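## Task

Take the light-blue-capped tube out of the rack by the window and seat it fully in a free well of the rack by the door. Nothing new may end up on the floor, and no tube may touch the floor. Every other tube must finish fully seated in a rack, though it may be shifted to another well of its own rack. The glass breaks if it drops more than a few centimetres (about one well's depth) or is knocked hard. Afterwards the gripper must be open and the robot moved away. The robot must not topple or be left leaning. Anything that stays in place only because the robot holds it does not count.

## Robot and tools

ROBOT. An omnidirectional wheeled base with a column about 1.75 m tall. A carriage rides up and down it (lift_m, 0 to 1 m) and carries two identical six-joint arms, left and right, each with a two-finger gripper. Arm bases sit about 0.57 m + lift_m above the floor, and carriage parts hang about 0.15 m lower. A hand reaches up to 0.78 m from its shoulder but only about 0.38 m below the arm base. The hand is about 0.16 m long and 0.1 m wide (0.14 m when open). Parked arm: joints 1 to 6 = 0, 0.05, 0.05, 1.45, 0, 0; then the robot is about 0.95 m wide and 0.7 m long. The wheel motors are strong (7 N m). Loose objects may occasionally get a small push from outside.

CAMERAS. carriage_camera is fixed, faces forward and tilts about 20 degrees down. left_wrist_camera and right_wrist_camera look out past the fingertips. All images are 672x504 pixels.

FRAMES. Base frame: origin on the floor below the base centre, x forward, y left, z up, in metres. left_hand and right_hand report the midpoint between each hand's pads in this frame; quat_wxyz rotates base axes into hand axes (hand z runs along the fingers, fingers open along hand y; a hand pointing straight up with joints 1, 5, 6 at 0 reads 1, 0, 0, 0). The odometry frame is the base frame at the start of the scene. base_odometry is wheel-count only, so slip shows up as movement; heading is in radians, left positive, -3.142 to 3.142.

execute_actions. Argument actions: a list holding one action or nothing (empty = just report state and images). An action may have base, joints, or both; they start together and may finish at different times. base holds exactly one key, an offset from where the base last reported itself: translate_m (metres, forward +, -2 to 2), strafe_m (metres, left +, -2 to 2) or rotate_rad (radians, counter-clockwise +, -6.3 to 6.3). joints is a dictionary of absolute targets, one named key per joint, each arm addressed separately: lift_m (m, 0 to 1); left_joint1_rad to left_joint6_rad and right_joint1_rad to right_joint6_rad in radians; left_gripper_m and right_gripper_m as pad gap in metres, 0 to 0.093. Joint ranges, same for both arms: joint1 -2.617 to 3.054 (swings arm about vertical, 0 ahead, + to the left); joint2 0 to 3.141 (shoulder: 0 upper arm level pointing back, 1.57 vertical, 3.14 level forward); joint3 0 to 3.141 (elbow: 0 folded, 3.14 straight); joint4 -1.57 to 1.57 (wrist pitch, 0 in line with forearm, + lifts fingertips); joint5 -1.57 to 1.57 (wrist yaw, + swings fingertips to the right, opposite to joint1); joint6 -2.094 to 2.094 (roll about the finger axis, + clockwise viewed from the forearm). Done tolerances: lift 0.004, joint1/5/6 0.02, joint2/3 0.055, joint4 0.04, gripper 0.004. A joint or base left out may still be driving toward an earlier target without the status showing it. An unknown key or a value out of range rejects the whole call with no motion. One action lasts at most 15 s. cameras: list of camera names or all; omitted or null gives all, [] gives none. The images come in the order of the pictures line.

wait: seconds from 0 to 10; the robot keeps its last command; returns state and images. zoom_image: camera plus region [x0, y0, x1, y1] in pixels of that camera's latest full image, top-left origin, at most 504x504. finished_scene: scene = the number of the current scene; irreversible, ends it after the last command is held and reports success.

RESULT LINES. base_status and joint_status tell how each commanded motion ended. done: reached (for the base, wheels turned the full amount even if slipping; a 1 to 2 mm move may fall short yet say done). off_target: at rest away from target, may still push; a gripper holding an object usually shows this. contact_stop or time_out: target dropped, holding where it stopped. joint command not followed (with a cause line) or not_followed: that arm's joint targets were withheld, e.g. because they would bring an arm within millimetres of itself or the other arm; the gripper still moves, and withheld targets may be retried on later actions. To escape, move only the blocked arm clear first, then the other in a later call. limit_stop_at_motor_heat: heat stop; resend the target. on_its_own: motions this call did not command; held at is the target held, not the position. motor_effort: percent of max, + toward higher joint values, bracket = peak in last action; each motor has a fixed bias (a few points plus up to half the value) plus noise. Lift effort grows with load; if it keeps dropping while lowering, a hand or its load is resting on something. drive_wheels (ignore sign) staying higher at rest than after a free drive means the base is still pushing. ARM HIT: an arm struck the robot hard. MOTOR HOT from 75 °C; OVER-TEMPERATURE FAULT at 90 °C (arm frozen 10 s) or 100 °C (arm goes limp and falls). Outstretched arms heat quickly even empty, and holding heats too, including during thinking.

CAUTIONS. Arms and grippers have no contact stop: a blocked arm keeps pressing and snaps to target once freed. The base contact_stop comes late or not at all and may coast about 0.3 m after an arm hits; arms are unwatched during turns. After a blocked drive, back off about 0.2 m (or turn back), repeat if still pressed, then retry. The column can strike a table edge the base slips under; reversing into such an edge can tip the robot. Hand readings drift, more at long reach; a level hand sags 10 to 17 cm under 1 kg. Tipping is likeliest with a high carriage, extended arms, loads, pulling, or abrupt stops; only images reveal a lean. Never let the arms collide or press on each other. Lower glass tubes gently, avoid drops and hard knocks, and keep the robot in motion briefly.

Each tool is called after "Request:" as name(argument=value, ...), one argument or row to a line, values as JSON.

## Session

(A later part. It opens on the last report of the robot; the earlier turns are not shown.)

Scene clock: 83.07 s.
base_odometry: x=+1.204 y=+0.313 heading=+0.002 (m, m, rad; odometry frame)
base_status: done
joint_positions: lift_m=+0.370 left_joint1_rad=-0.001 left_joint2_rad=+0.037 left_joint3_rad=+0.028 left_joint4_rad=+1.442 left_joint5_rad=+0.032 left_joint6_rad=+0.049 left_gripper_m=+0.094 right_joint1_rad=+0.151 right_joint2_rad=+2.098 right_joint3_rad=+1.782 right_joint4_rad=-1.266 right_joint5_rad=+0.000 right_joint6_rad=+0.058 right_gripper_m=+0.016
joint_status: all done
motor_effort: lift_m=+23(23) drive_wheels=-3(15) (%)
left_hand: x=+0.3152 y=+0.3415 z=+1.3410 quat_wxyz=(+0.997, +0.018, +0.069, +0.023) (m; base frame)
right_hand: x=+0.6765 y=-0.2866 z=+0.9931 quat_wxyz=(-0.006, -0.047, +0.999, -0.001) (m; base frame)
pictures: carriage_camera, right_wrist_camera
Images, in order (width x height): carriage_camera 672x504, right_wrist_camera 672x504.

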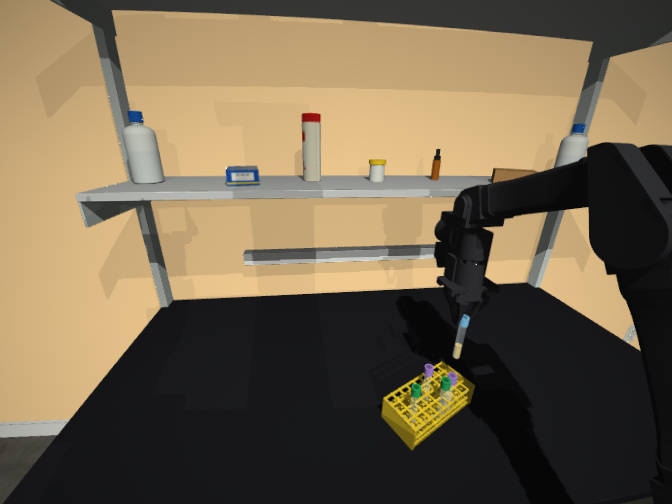

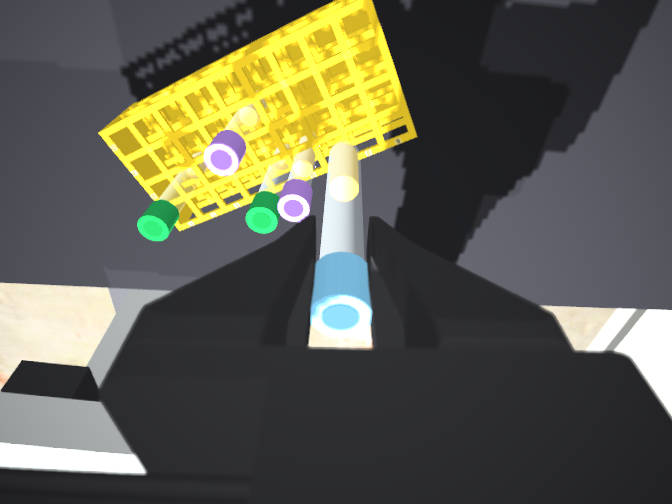

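Request:
execute_actions(
  actions=[
    {"base":{"strafe_m":-0.025}},
  ],
  cameras=[],
)

Request:
execute_actions(
  actions=[
    {"base":{"translate_m":0.05}},
  ],
  cameras=[],
)

Request:
execute_actions(
  actions=[
    {"joints":{"lift_m":0.32}},
  ],
  cameras=["carriage_camera","right_wrist_camera"],
)

Scene clock: 84.43 s.
base_odometry: x=+1.203 y=+0.288 heading=+0.002 (m, m, rad; odometry frame)
base_status: done
joint_positions: lift_m=+0.370 left_joint1_rad=-0.001 left_joint2_rad=+0.037 left_joint3_rad=+0.028 left_joint4_rad=+1.442 left_joint5_rad=+0.032 left_joint6_rad=+0.049 left_gripper_m=+0.094 right_joint1_rad=+0.150 right_joint2_rad=+2.098 right_joint3_rad=+1.782 right_joint4_rad=-1.267 right_joint5_rad=+0.000 right_joint6_rad=+0.058 right_gripper_m=+0.016
joint_status: not commanded
motor_effort: lift_m=+23(23) drive_wheels=+1(8) (%)
left_hand: x=+0.3152 y=+0.3416 z=+1.3410 quat_wxyz=(+0.997, +0.018, +0.069, +0.023) (m; base frame)
right_hand: x=+0.6764 y=-0.2871 z=+0.9931 quat_wxyz=(-0.006, -0.046, +0.999, -0.001) (m; base frame)
pictures: none
No camera images: the call's "cameras" was empty. Leave "cameras" out to get every camera's image.

Scene clock: 85.67 s.
base_odometry: x=+1.253 y=+0.288 heading=+0.001 (m, m, rad; odometry frame)
base_status: done
joint_positions: lift_m=+0.370 left_joint1_rad=-0.001 left_joint2_rad=+0.037 left_joint3_rad=+0.028 left_joint4_rad=+1.442 left_joint5_rad=+0.032 left_joint6_rad=+0.049 left_gripper_m=+0.094 right_joint1_rad=+0.150 right_joint2_rad=+2.097 right_joint3_rad=+1.782 right_joint4_rad=-1.270 right_joint5_rad=+0.000 right_joint6_rad=+0.058 right_gripper_m=+0.016
joint_status: not commanded
motor_effort: lift_m=+23(23) drive_wheels=-10(15) (%)
left_hand: x=+0.3151 y=+0.3416 z=+1.3410 quat_wxyz=(+0.997, +0.018, +0.068, +0.023) (m; base frame)
right_hand: x=+0.6759 y=-0.2872 z=+0.9935 quat_wxyz=(-0.007, -0.046, +0.999, -0.001) (m; base frame)
pictures: none
No camera images: the call's "cameras" was empty. Leave "cameras" out to get every camera's image.

Scene clock: 86.40 s.
base_odometry: x=+1.253 y=+0.288 heading=+0.001 (m, m, rad; odometry frame)
base_status: not commanded
joint_positions: lift_m=+0.320 left_joint1_rad=-0.001 left_joint2_rad=+0.037 left_joint3_rad=+0.028 left_joint4_rad=+1.442 left_joint5_rad=+0.032 left_joint6_rad=+0.049 left_gripper_m=+0.094 right_joint1_rad=+0.150 right_joint2_rad=+2.100 right_joint3_rad=+1.791 right_joint4_rad=-1.269 right_joint5_rad=+0.000 right_joint6_rad=+0.058 right_gripper_m=+0.016
joint_status: all done
motor_effort: lift_m=+21(22) drive_wheels=-10(10) (%)
left_hand: x=+0.3152 y=+0.3416 z=+1.2912 quat_wxyz=(+0.997, +0.018, +0.069, +0.023) (m; base frame)
right_hand: x=+0.6781 y=-0.2869 z=+0.9447 quat_wxyz=(-0.004, -0.046, +0.999, +0.000) (m; base frame)
pictures: carriage_camera, right_wrist_camera
Images, in order (width x height): carriage_camera 672x504, right_wrist_camera 672x504.

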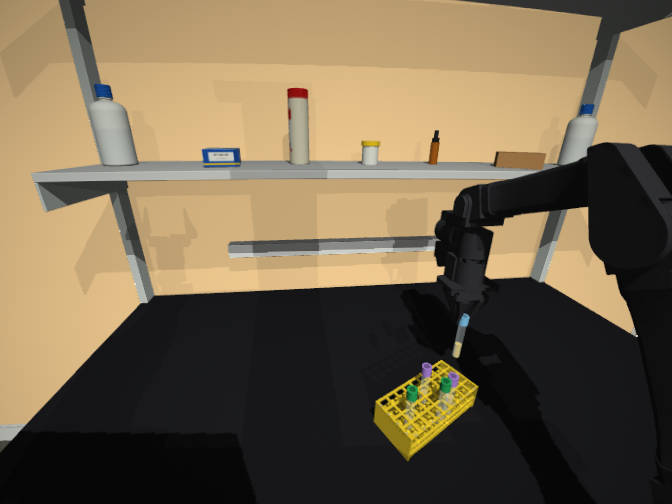

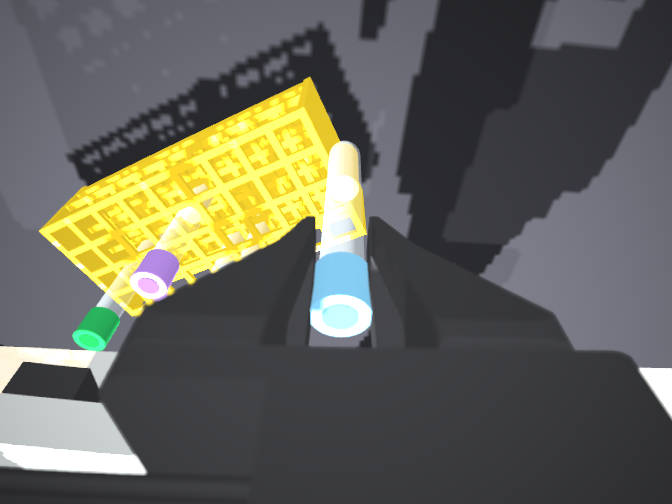

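Request:
zoom_image(
  camera="right_wrist_camera",
  region=[200,60,440,240],
)

Request:
zoom_image(
  camera="carriage_camera",
  region=[360,290,520,470],
)

Region (200, 60, 440, 240) of right_wrist_camera's 672x504 image, scaled by 2.100, with more detail than that image has; it fills the top 378 rows of this view, and the rest is white.

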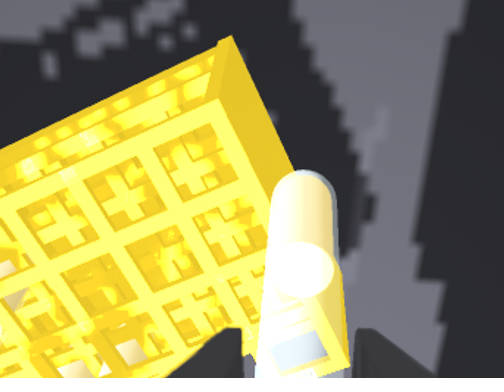

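Region (360, 290, 520, 470) of carriage_camera's 672x504 image, scaled by 2.800, with more detail than that image has.

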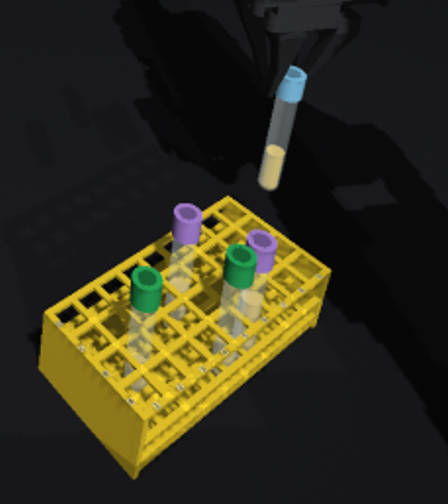

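Request:
execute_actions(
  actions=[
    {"base":{"strafe_m":0.028},"joints":{"lift_m":0.30}},
  ],
  cameras=["carriage_camera","right_wrist_camera"],
)

Request:
zoom_image(
  camera="right_wrist_camera",
  region=[220,60,460,240],
)

Request:
zoom_image(
  camera="carriage_camera",
  region=[360,290,520,470],
)

Scene clock: 87.93 s.
base_odometry: x=+1.254 y=+0.315 heading=+0.000 (m, m, rad; odometry frame)
base_status: done
joint_positions: lift_m=+0.300 left_joint1_rad=-0.001 left_joint2_rad=+0.037 left_joint3_rad=+0.028 left_joint4_rad=+1.441 left_joint5_rad=+0.032 left_joint6_rad=+0.049 left_gripper_m=+0.094 right_joint1_rad=+0.151 right_joint2_rad=+2.097 right_joint3_rad=+1.791 right_joint4_rad=-1.269 right_joint5_rad=+0.004 right_joint6_rad=+0.058 right_gripper_m=+0.016
joint_status: all done
motor_effort: lift_m=+21(22) drive_wheels=+8(14) (%)
left_hand: x=+0.3153 y=+0.3415 z=+1.2713 quat_wxyz=(+0.997, +0.018, +0.069, +0.023) (m; base frame)
right_hand: x=+0.6783 y=-0.2874 z=+0.9260 quat_wxyz=(-0.002, -0.046, +0.999, -0.002) (m; base frame)
pictures: carriage_camera, right_wrist_camera
Images, in order (width x height): carriage_camera 672x504, right_wrist_camera 672x504.

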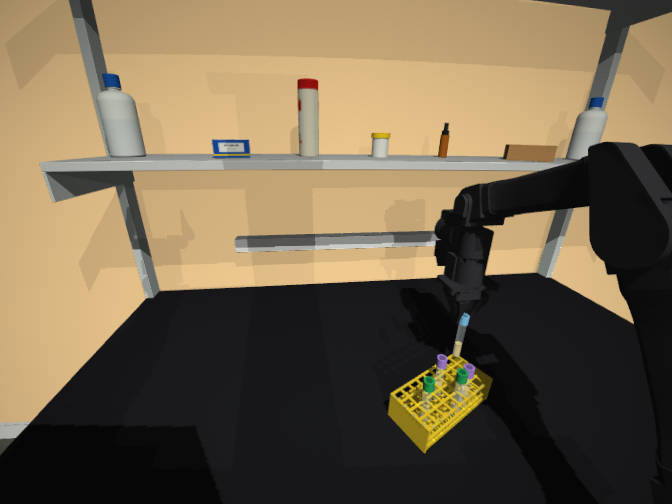

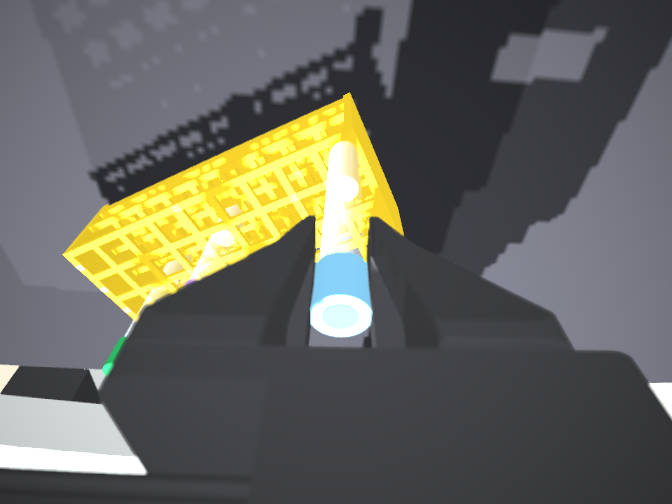

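Region (220, 60, 460, 240) of right_wrist_camera's 672x504 image, scaled by 2.100, with more detail than that image has; it fills the top 378 rows of this view, and the rest is white.

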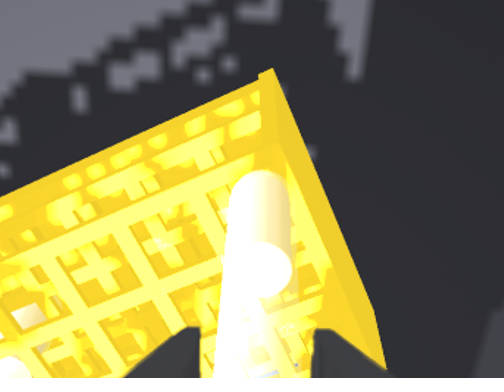

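Region (360, 290, 520, 470) of carriage_camera's 672x504 image, scaled by 2.800, with more detail than that image has.

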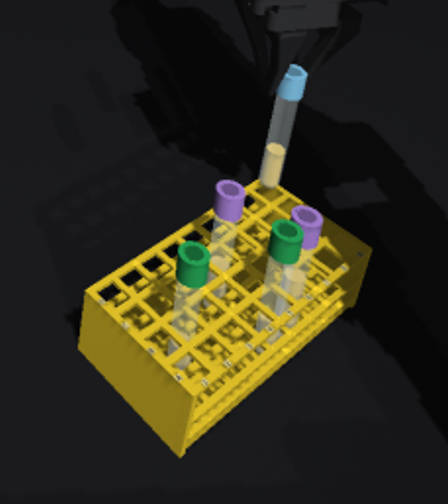

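Request:
execute_actions(
  actions=[
    {"base":{"translate_m":-0.015},"joints":{"lift_m":0.29}},
  ],
  cameras=["carriage_camera","right_wrist_camera"],
)

Request:
zoom_image(
  camera="right_wrist_camera",
  region=[220,60,460,240],
)

Request:
zoom_image(
  camera="carriage_camera",
  region=[400,310,500,410],
)

Scene clock: 89.27 s.
base_odometry: x=+1.239 y=+0.315 heading=-0.001 (m, m, rad; odometry frame)
base_status: done
joint_positions: lift_m=+0.290 left_joint1_rad=-0.001 left_joint2_rad=+0.037 left_joint3_rad=+0.028 left_joint4_rad=+1.441 left_joint5_rad=+0.032 left_joint6_rad=+0.049 left_gripper_m=+0.094 right_joint1_rad=+0.151 right_joint2_rad=+2.098 right_joint3_rad=+1.791 right_joint4_rad=-1.263 right_joint5_rad=+0.000 right_joint6_rad=+0.058 right_gripper_m=+0.016
joint_status: all done
motor_effort: lift_m=+21(22) drive_wheels=+3(15) (%)
left_hand: x=+0.3152 y=+0.3415 z=+1.2613 quat_wxyz=(+0.997, +0.018, +0.069, +0.023) (m; base frame)
right_hand: x=+0.6797 y=-0.2864 z=+0.9155 quat_wxyz=(+0.000, -0.046, +0.999, +0.000) (m; base frame)
pictures: carriage_camera, right_wrist_camera
Images, in order (width x height): carriage_camera 672x504, right_wrist_camera 672x504.

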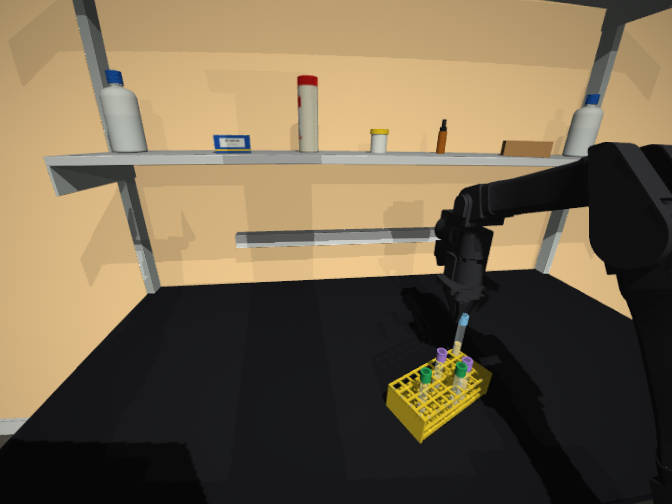

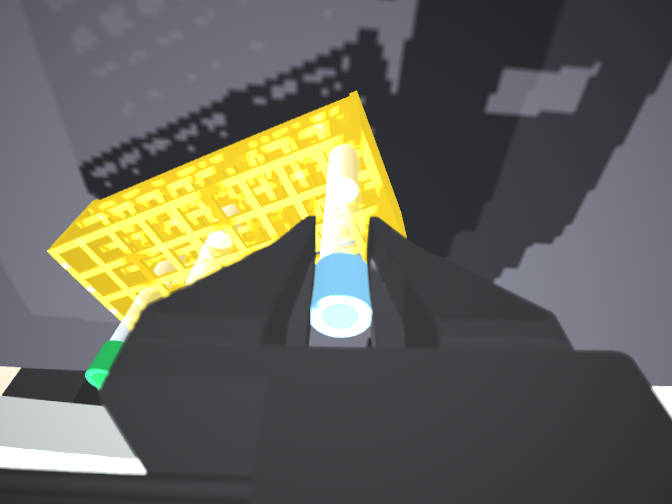

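Region (220, 60, 460, 240) of right_wrist_camera's 672x504 image, scaled by 2.100, with more detail than that image has; it fills the top 378 rows of this view, and the rest is white.

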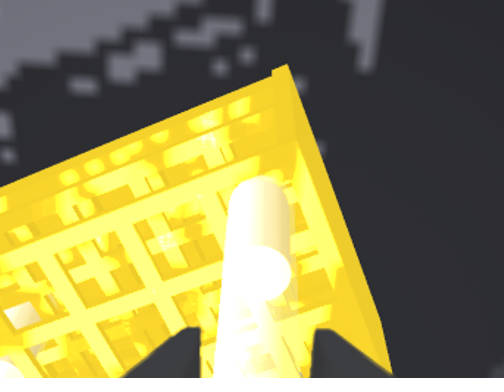

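Region (400, 310, 500, 410) of carriage_camera's 672x504 image, scaled by 5.040, with more detail than that image has.

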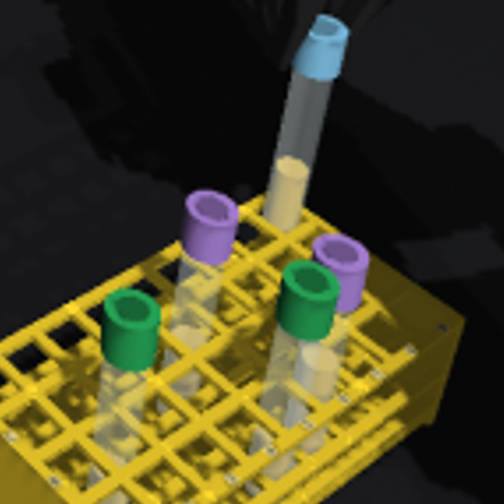

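Request:
execute_actions(
  actions=[
    {"base":{"translate_m":-0.005},"joints":{"lift_m":0.278}},
  ],
  cameras=["carriage_camera","right_wrist_camera"],
)

Request:
zoom_image(
  camera="right_wrist_camera",
  region=[220,60,460,240],
)

Request:
zoom_image(
  camera="carriage_camera",
  region=[400,310,500,410],
)

Scene clock: 90.17 s.
base_odometry: x=+1.234 y=+0.315 heading=-0.001 (m, m, rad; odometry frame)
base_status: done
joint_positions: lift_m=+0.278 left_joint1_rad=-0.001 left_joint2_rad=+0.037 left_joint3_rad=+0.028 left_joint4_rad=+1.440 left_joint5_rad=+0.032 left_joint6_rad=+0.049 left_gripper_m=+0.094 right_joint1_rad=+0.151 right_joint2_rad=+2.098 right_joint3_rad=+1.791 right_joint4_rad=-1.263 right_joint5_rad=+0.001 right_joint6_rad=+0.058 right_gripper_m=+0.016
joint_status: all done
motor_effort: lift_m=+21(22) drive_wheels=+4(5) (%)
left_hand: x=+0.3154 y=+0.3415 z=+1.2493 quat_wxyz=(+0.997, +0.018, +0.069, +0.023) (m; base frame)
right_hand: x=+0.6796 y=-0.2865 z=+0.9035 quat_wxyz=(+0.000, -0.046, +0.999, +0.000) (m; base frame)
pictures: carriage_camera, right_wrist_camera
Images, in order (width x height): carriage_camera 672x504, right_wrist_camera 672x504.

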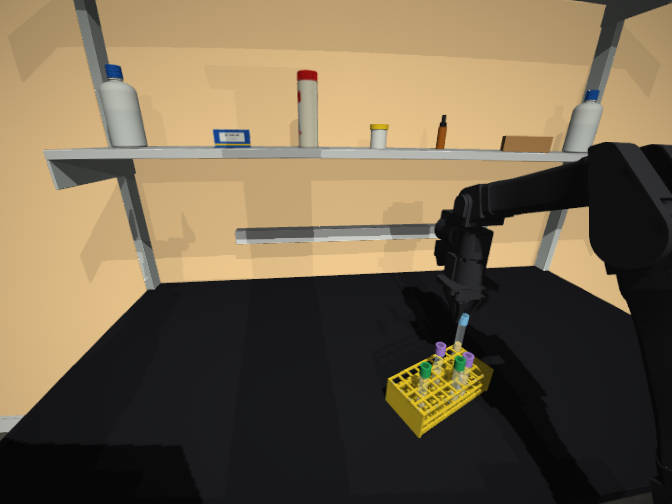

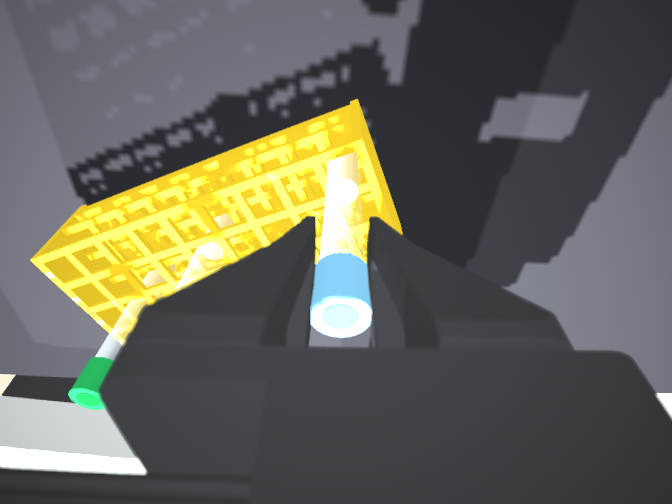

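Region (220, 60, 460, 240) of right_wrist_camera's 672x504 image, scaled by 2.100, with more detail than that image has; it fills the top 378 rows of this view, and the rest is white.

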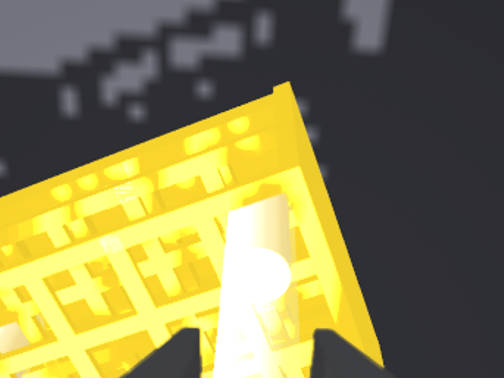

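Region (400, 310, 500, 410) of carriage_camera's 672x504 image, scaled by 5.040, with more detail than that image has.

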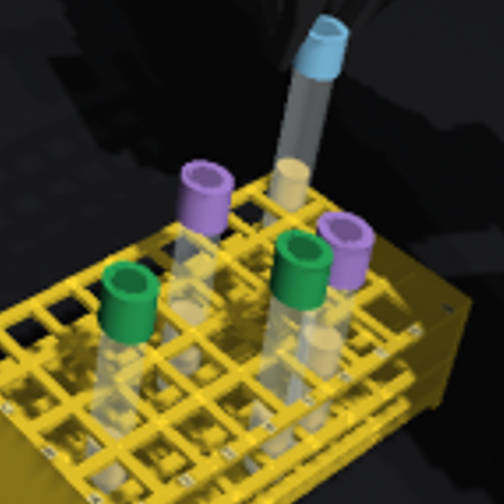

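Request:
execute_actions(
  actions=[
    {"joints":{"lift_m":0.25}},
  ],
  cameras=["carriage_camera","right_wrist_camera"],
)

Request:
zoom_image(
  camera="carriage_camera",
  region=[400,290,520,410],
)

Scene clock: 91.10 s.
base_odometry: x=+1.234 y=+0.315 heading=-0.001 (m, m, rad; odometry frame)
base_status: not commanded
joint_positions: lift_m=+0.250 left_joint1_rad=-0.001 left_joint2_rad=+0.037 left_joint3_rad=+0.028 left_joint4_rad=+1.441 left_joint5_rad=+0.032 left_joint6_rad=+0.049 left_gripper_m=+0.094 right_joint1_rad=+0.151 right_joint2_rad=+2.094 right_joint3_rad=+1.793 right_joint4_rad=-1.265 right_joint5_rad=+0.002 right_joint6_rad=+0.058 right_gripper_m=+0.016
joint_status: all done
motor_effort: lift_m=+21(22) drive_wheels=+3(4) (%)
left_hand: x=+0.3152 y=+0.3415 z=+1.2213 quat_wxyz=(+0.997, +0.018, +0.069, +0.023) (m; base frame)
right_hand: x=+0.6800 y=-0.2865 z=+0.8777 quat_wxyz=(+0.002, -0.046, +0.999, -0.001) (m; base frame)
pictures: carriage_camera, right_wrist_camera
Images, in order (width x height): carriage_camera 672x504, right_wrist_camera 672x504.

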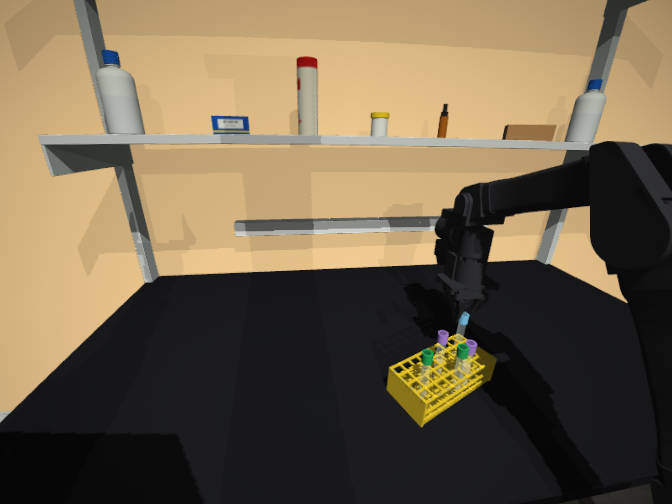

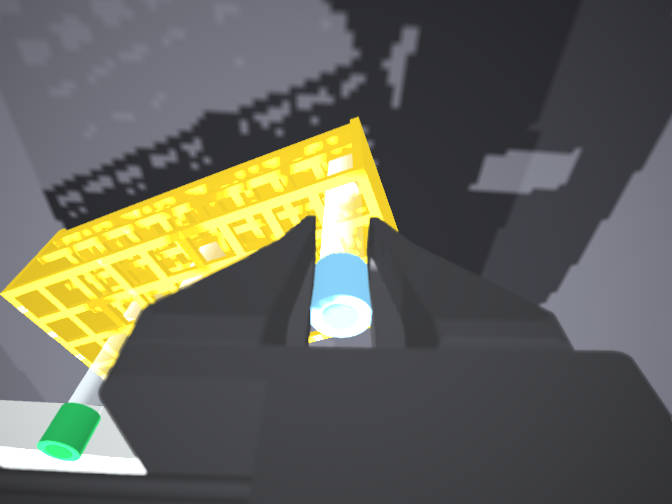

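Region (400, 290, 520, 410) of carriage_camera's 672x504 image, scaled by 4.200, with more detail than that image has.

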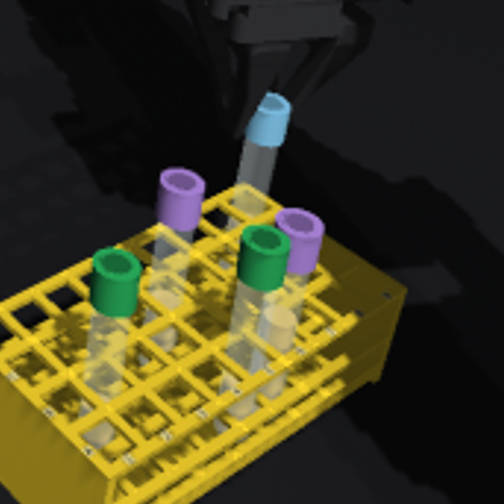

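Request:
execute_actions(
  actions=[
    {"joints":{"lift_m":0.236}},
  ],
  cameras=[],
)

Request:
execute_actions(
  actions=[
    {"joints":{"right_gripper_m":0.03}},
  ],
  cameras=[],
)

Request:
execute_actions(
  actions=[
    {"joints":{"lift_m":0.34}},
  ],
  cameras=["carriage_camera","right_wrist_camera"],
)

Request:
zoom_image(
  camera="carriage_camera",
  region=[380,310,520,450],
)

Scene clock: 91.87 s.
base_odometry: x=+1.234 y=+0.315 heading=-0.001 (m, m, rad; odometry frame)
base_status: not commanded
joint_positions: lift_m=+0.236 left_joint1_rad=-0.001 left_joint2_rad=+0.037 left_joint3_rad=+0.028 left_joint4_rad=+1.441 left_joint5_rad=+0.032 left_joint6_rad=+0.049 left_gripper_m=+0.094 right_joint1_rad=+0.151 right_joint2_rad=+2.069 right_joint3_rad=+1.804 right_joint4_rad=-1.276 right_joint5_rad=+0.002 right_joint6_rad=+0.058 right_gripper_m=+0.016
joint_status: all done
motor_effort: lift_m=+20(20) drive_wheels=+3(3) (%)
left_hand: x=+0.3152 y=+0.3415 z=+1.2075 quat_wxyz=(+0.997, +0.018, +0.069, +0.023) (m; base frame)
right_hand: x=+0.6805 y=-0.2865 z=+0.8762 quat_wxyz=(+0.014, -0.046, +0.999, +0.001) (m; base frame)
pictures: none
No camera images: the call's "cameras" was empty. Leave "cameras" out to get every camera's image.

Scene clock: 92.40 s.
base_odometry: x=+1.234 y=+0.315 heading=-0.001 (m, m, rad; odometry frame)
base_status: not commanded
joint_positions: lift_m=+0.236 left_joint1_rad=-0.001 left_joint2_rad=+0.037 left_joint3_rad=+0.028 left_joint4_rad=+1.441 left_joint5_rad=+0.032 left_joint6_rad=+0.049 left_gripper_m=+0.094 right_joint1_rad=+0.151 right_joint2_rad=+2.084 right_joint3_rad=+1.804 right_joint4_rad=-1.275 right_joint5_rad=+0.002 right_joint6_rad=+0.058 right_gripper_m=+0.030
joint_status: all done
motor_effort: lift_m=+20(20) drive_wheels=+3(3) (%)
left_hand: x=+0.3152 y=+0.3415 z=+1.2075 quat_wxyz=(+0.997, +0.018, +0.069, +0.023) (m; base frame)
right_hand: x=+0.6804 y=-0.2865 z=+0.8706 quat_wxyz=(+0.008, -0.046, +0.999, +0.000) (m; base frame)
pictures: none
No camera images: the call's "cameras" was empty. Leave "cameras" out to get every camera's image.

Scene clock: 93.37 s.
base_odometry: x=+1.234 y=+0.315 heading=-0.001 (m, m, rad; odometry frame)
base_status: not commanded
joint_positions: lift_m=+0.340 left_joint1_rad=-0.001 left_joint2_rad=+0.037 left_joint3_rad=+0.028 left_joint4_rad=+1.441 left_joint5_rad=+0.032 left_joint6_rad=+0.049 left_gripper_m=+0.094 right_joint1_rad=+0.151 right_joint2_rad=+2.092 right_joint3_rad=+1.804 right_joint4_rad=-1.270 right_joint5_rad=+0.002 right_joint6_rad=+0.058 right_gripper_m=+0.030
joint_status: all done
motor_effort: lift_m=+22(28) drive_wheels=+3(3) (%)
left_hand: x=+0.3153 y=+0.3415 z=+1.3112 quat_wxyz=(+0.997, +0.018, +0.069, +0.023) (m; base frame)
right_hand: x=+0.6816 y=-0.2863 z=+0.9709 quat_wxyz=(+0.006, -0.046, +0.999, +0.000) (m; base frame)
pictures: carriage_camera, right_wrist_camera
Images, in order (width x height): carriage_camera 672x504, right_wrist_camera 672x504.

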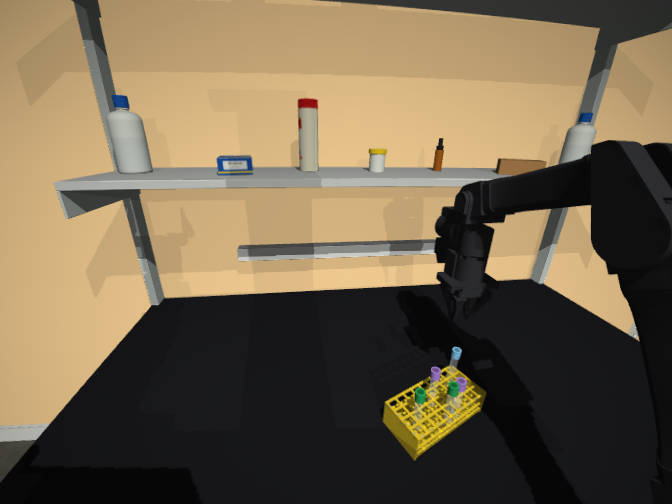

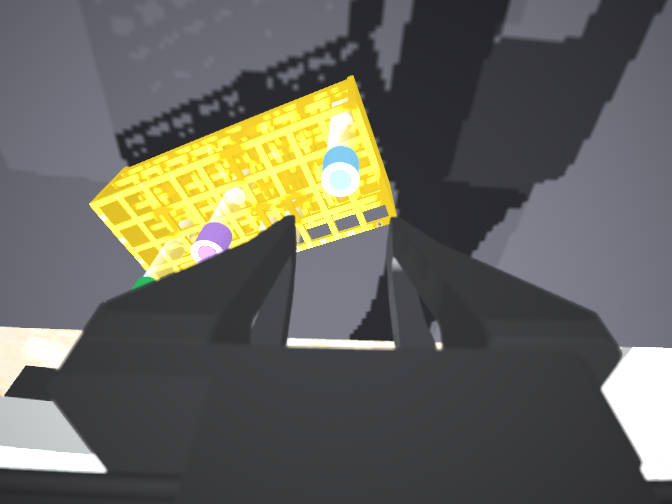

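Region (380, 310, 520, 450) of carriage_camera's 672x504 image, scaled by 3.600, with more detail than that image has.

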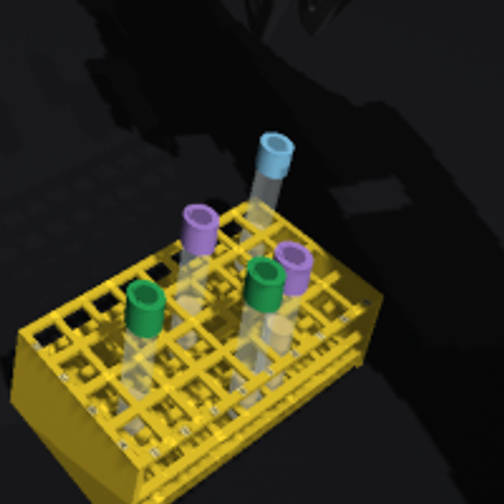

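The tube bottomed out during the descent, so it is seated.

Request:
finished_scene(
  scene=2,
)

The scene is finished: the task was done.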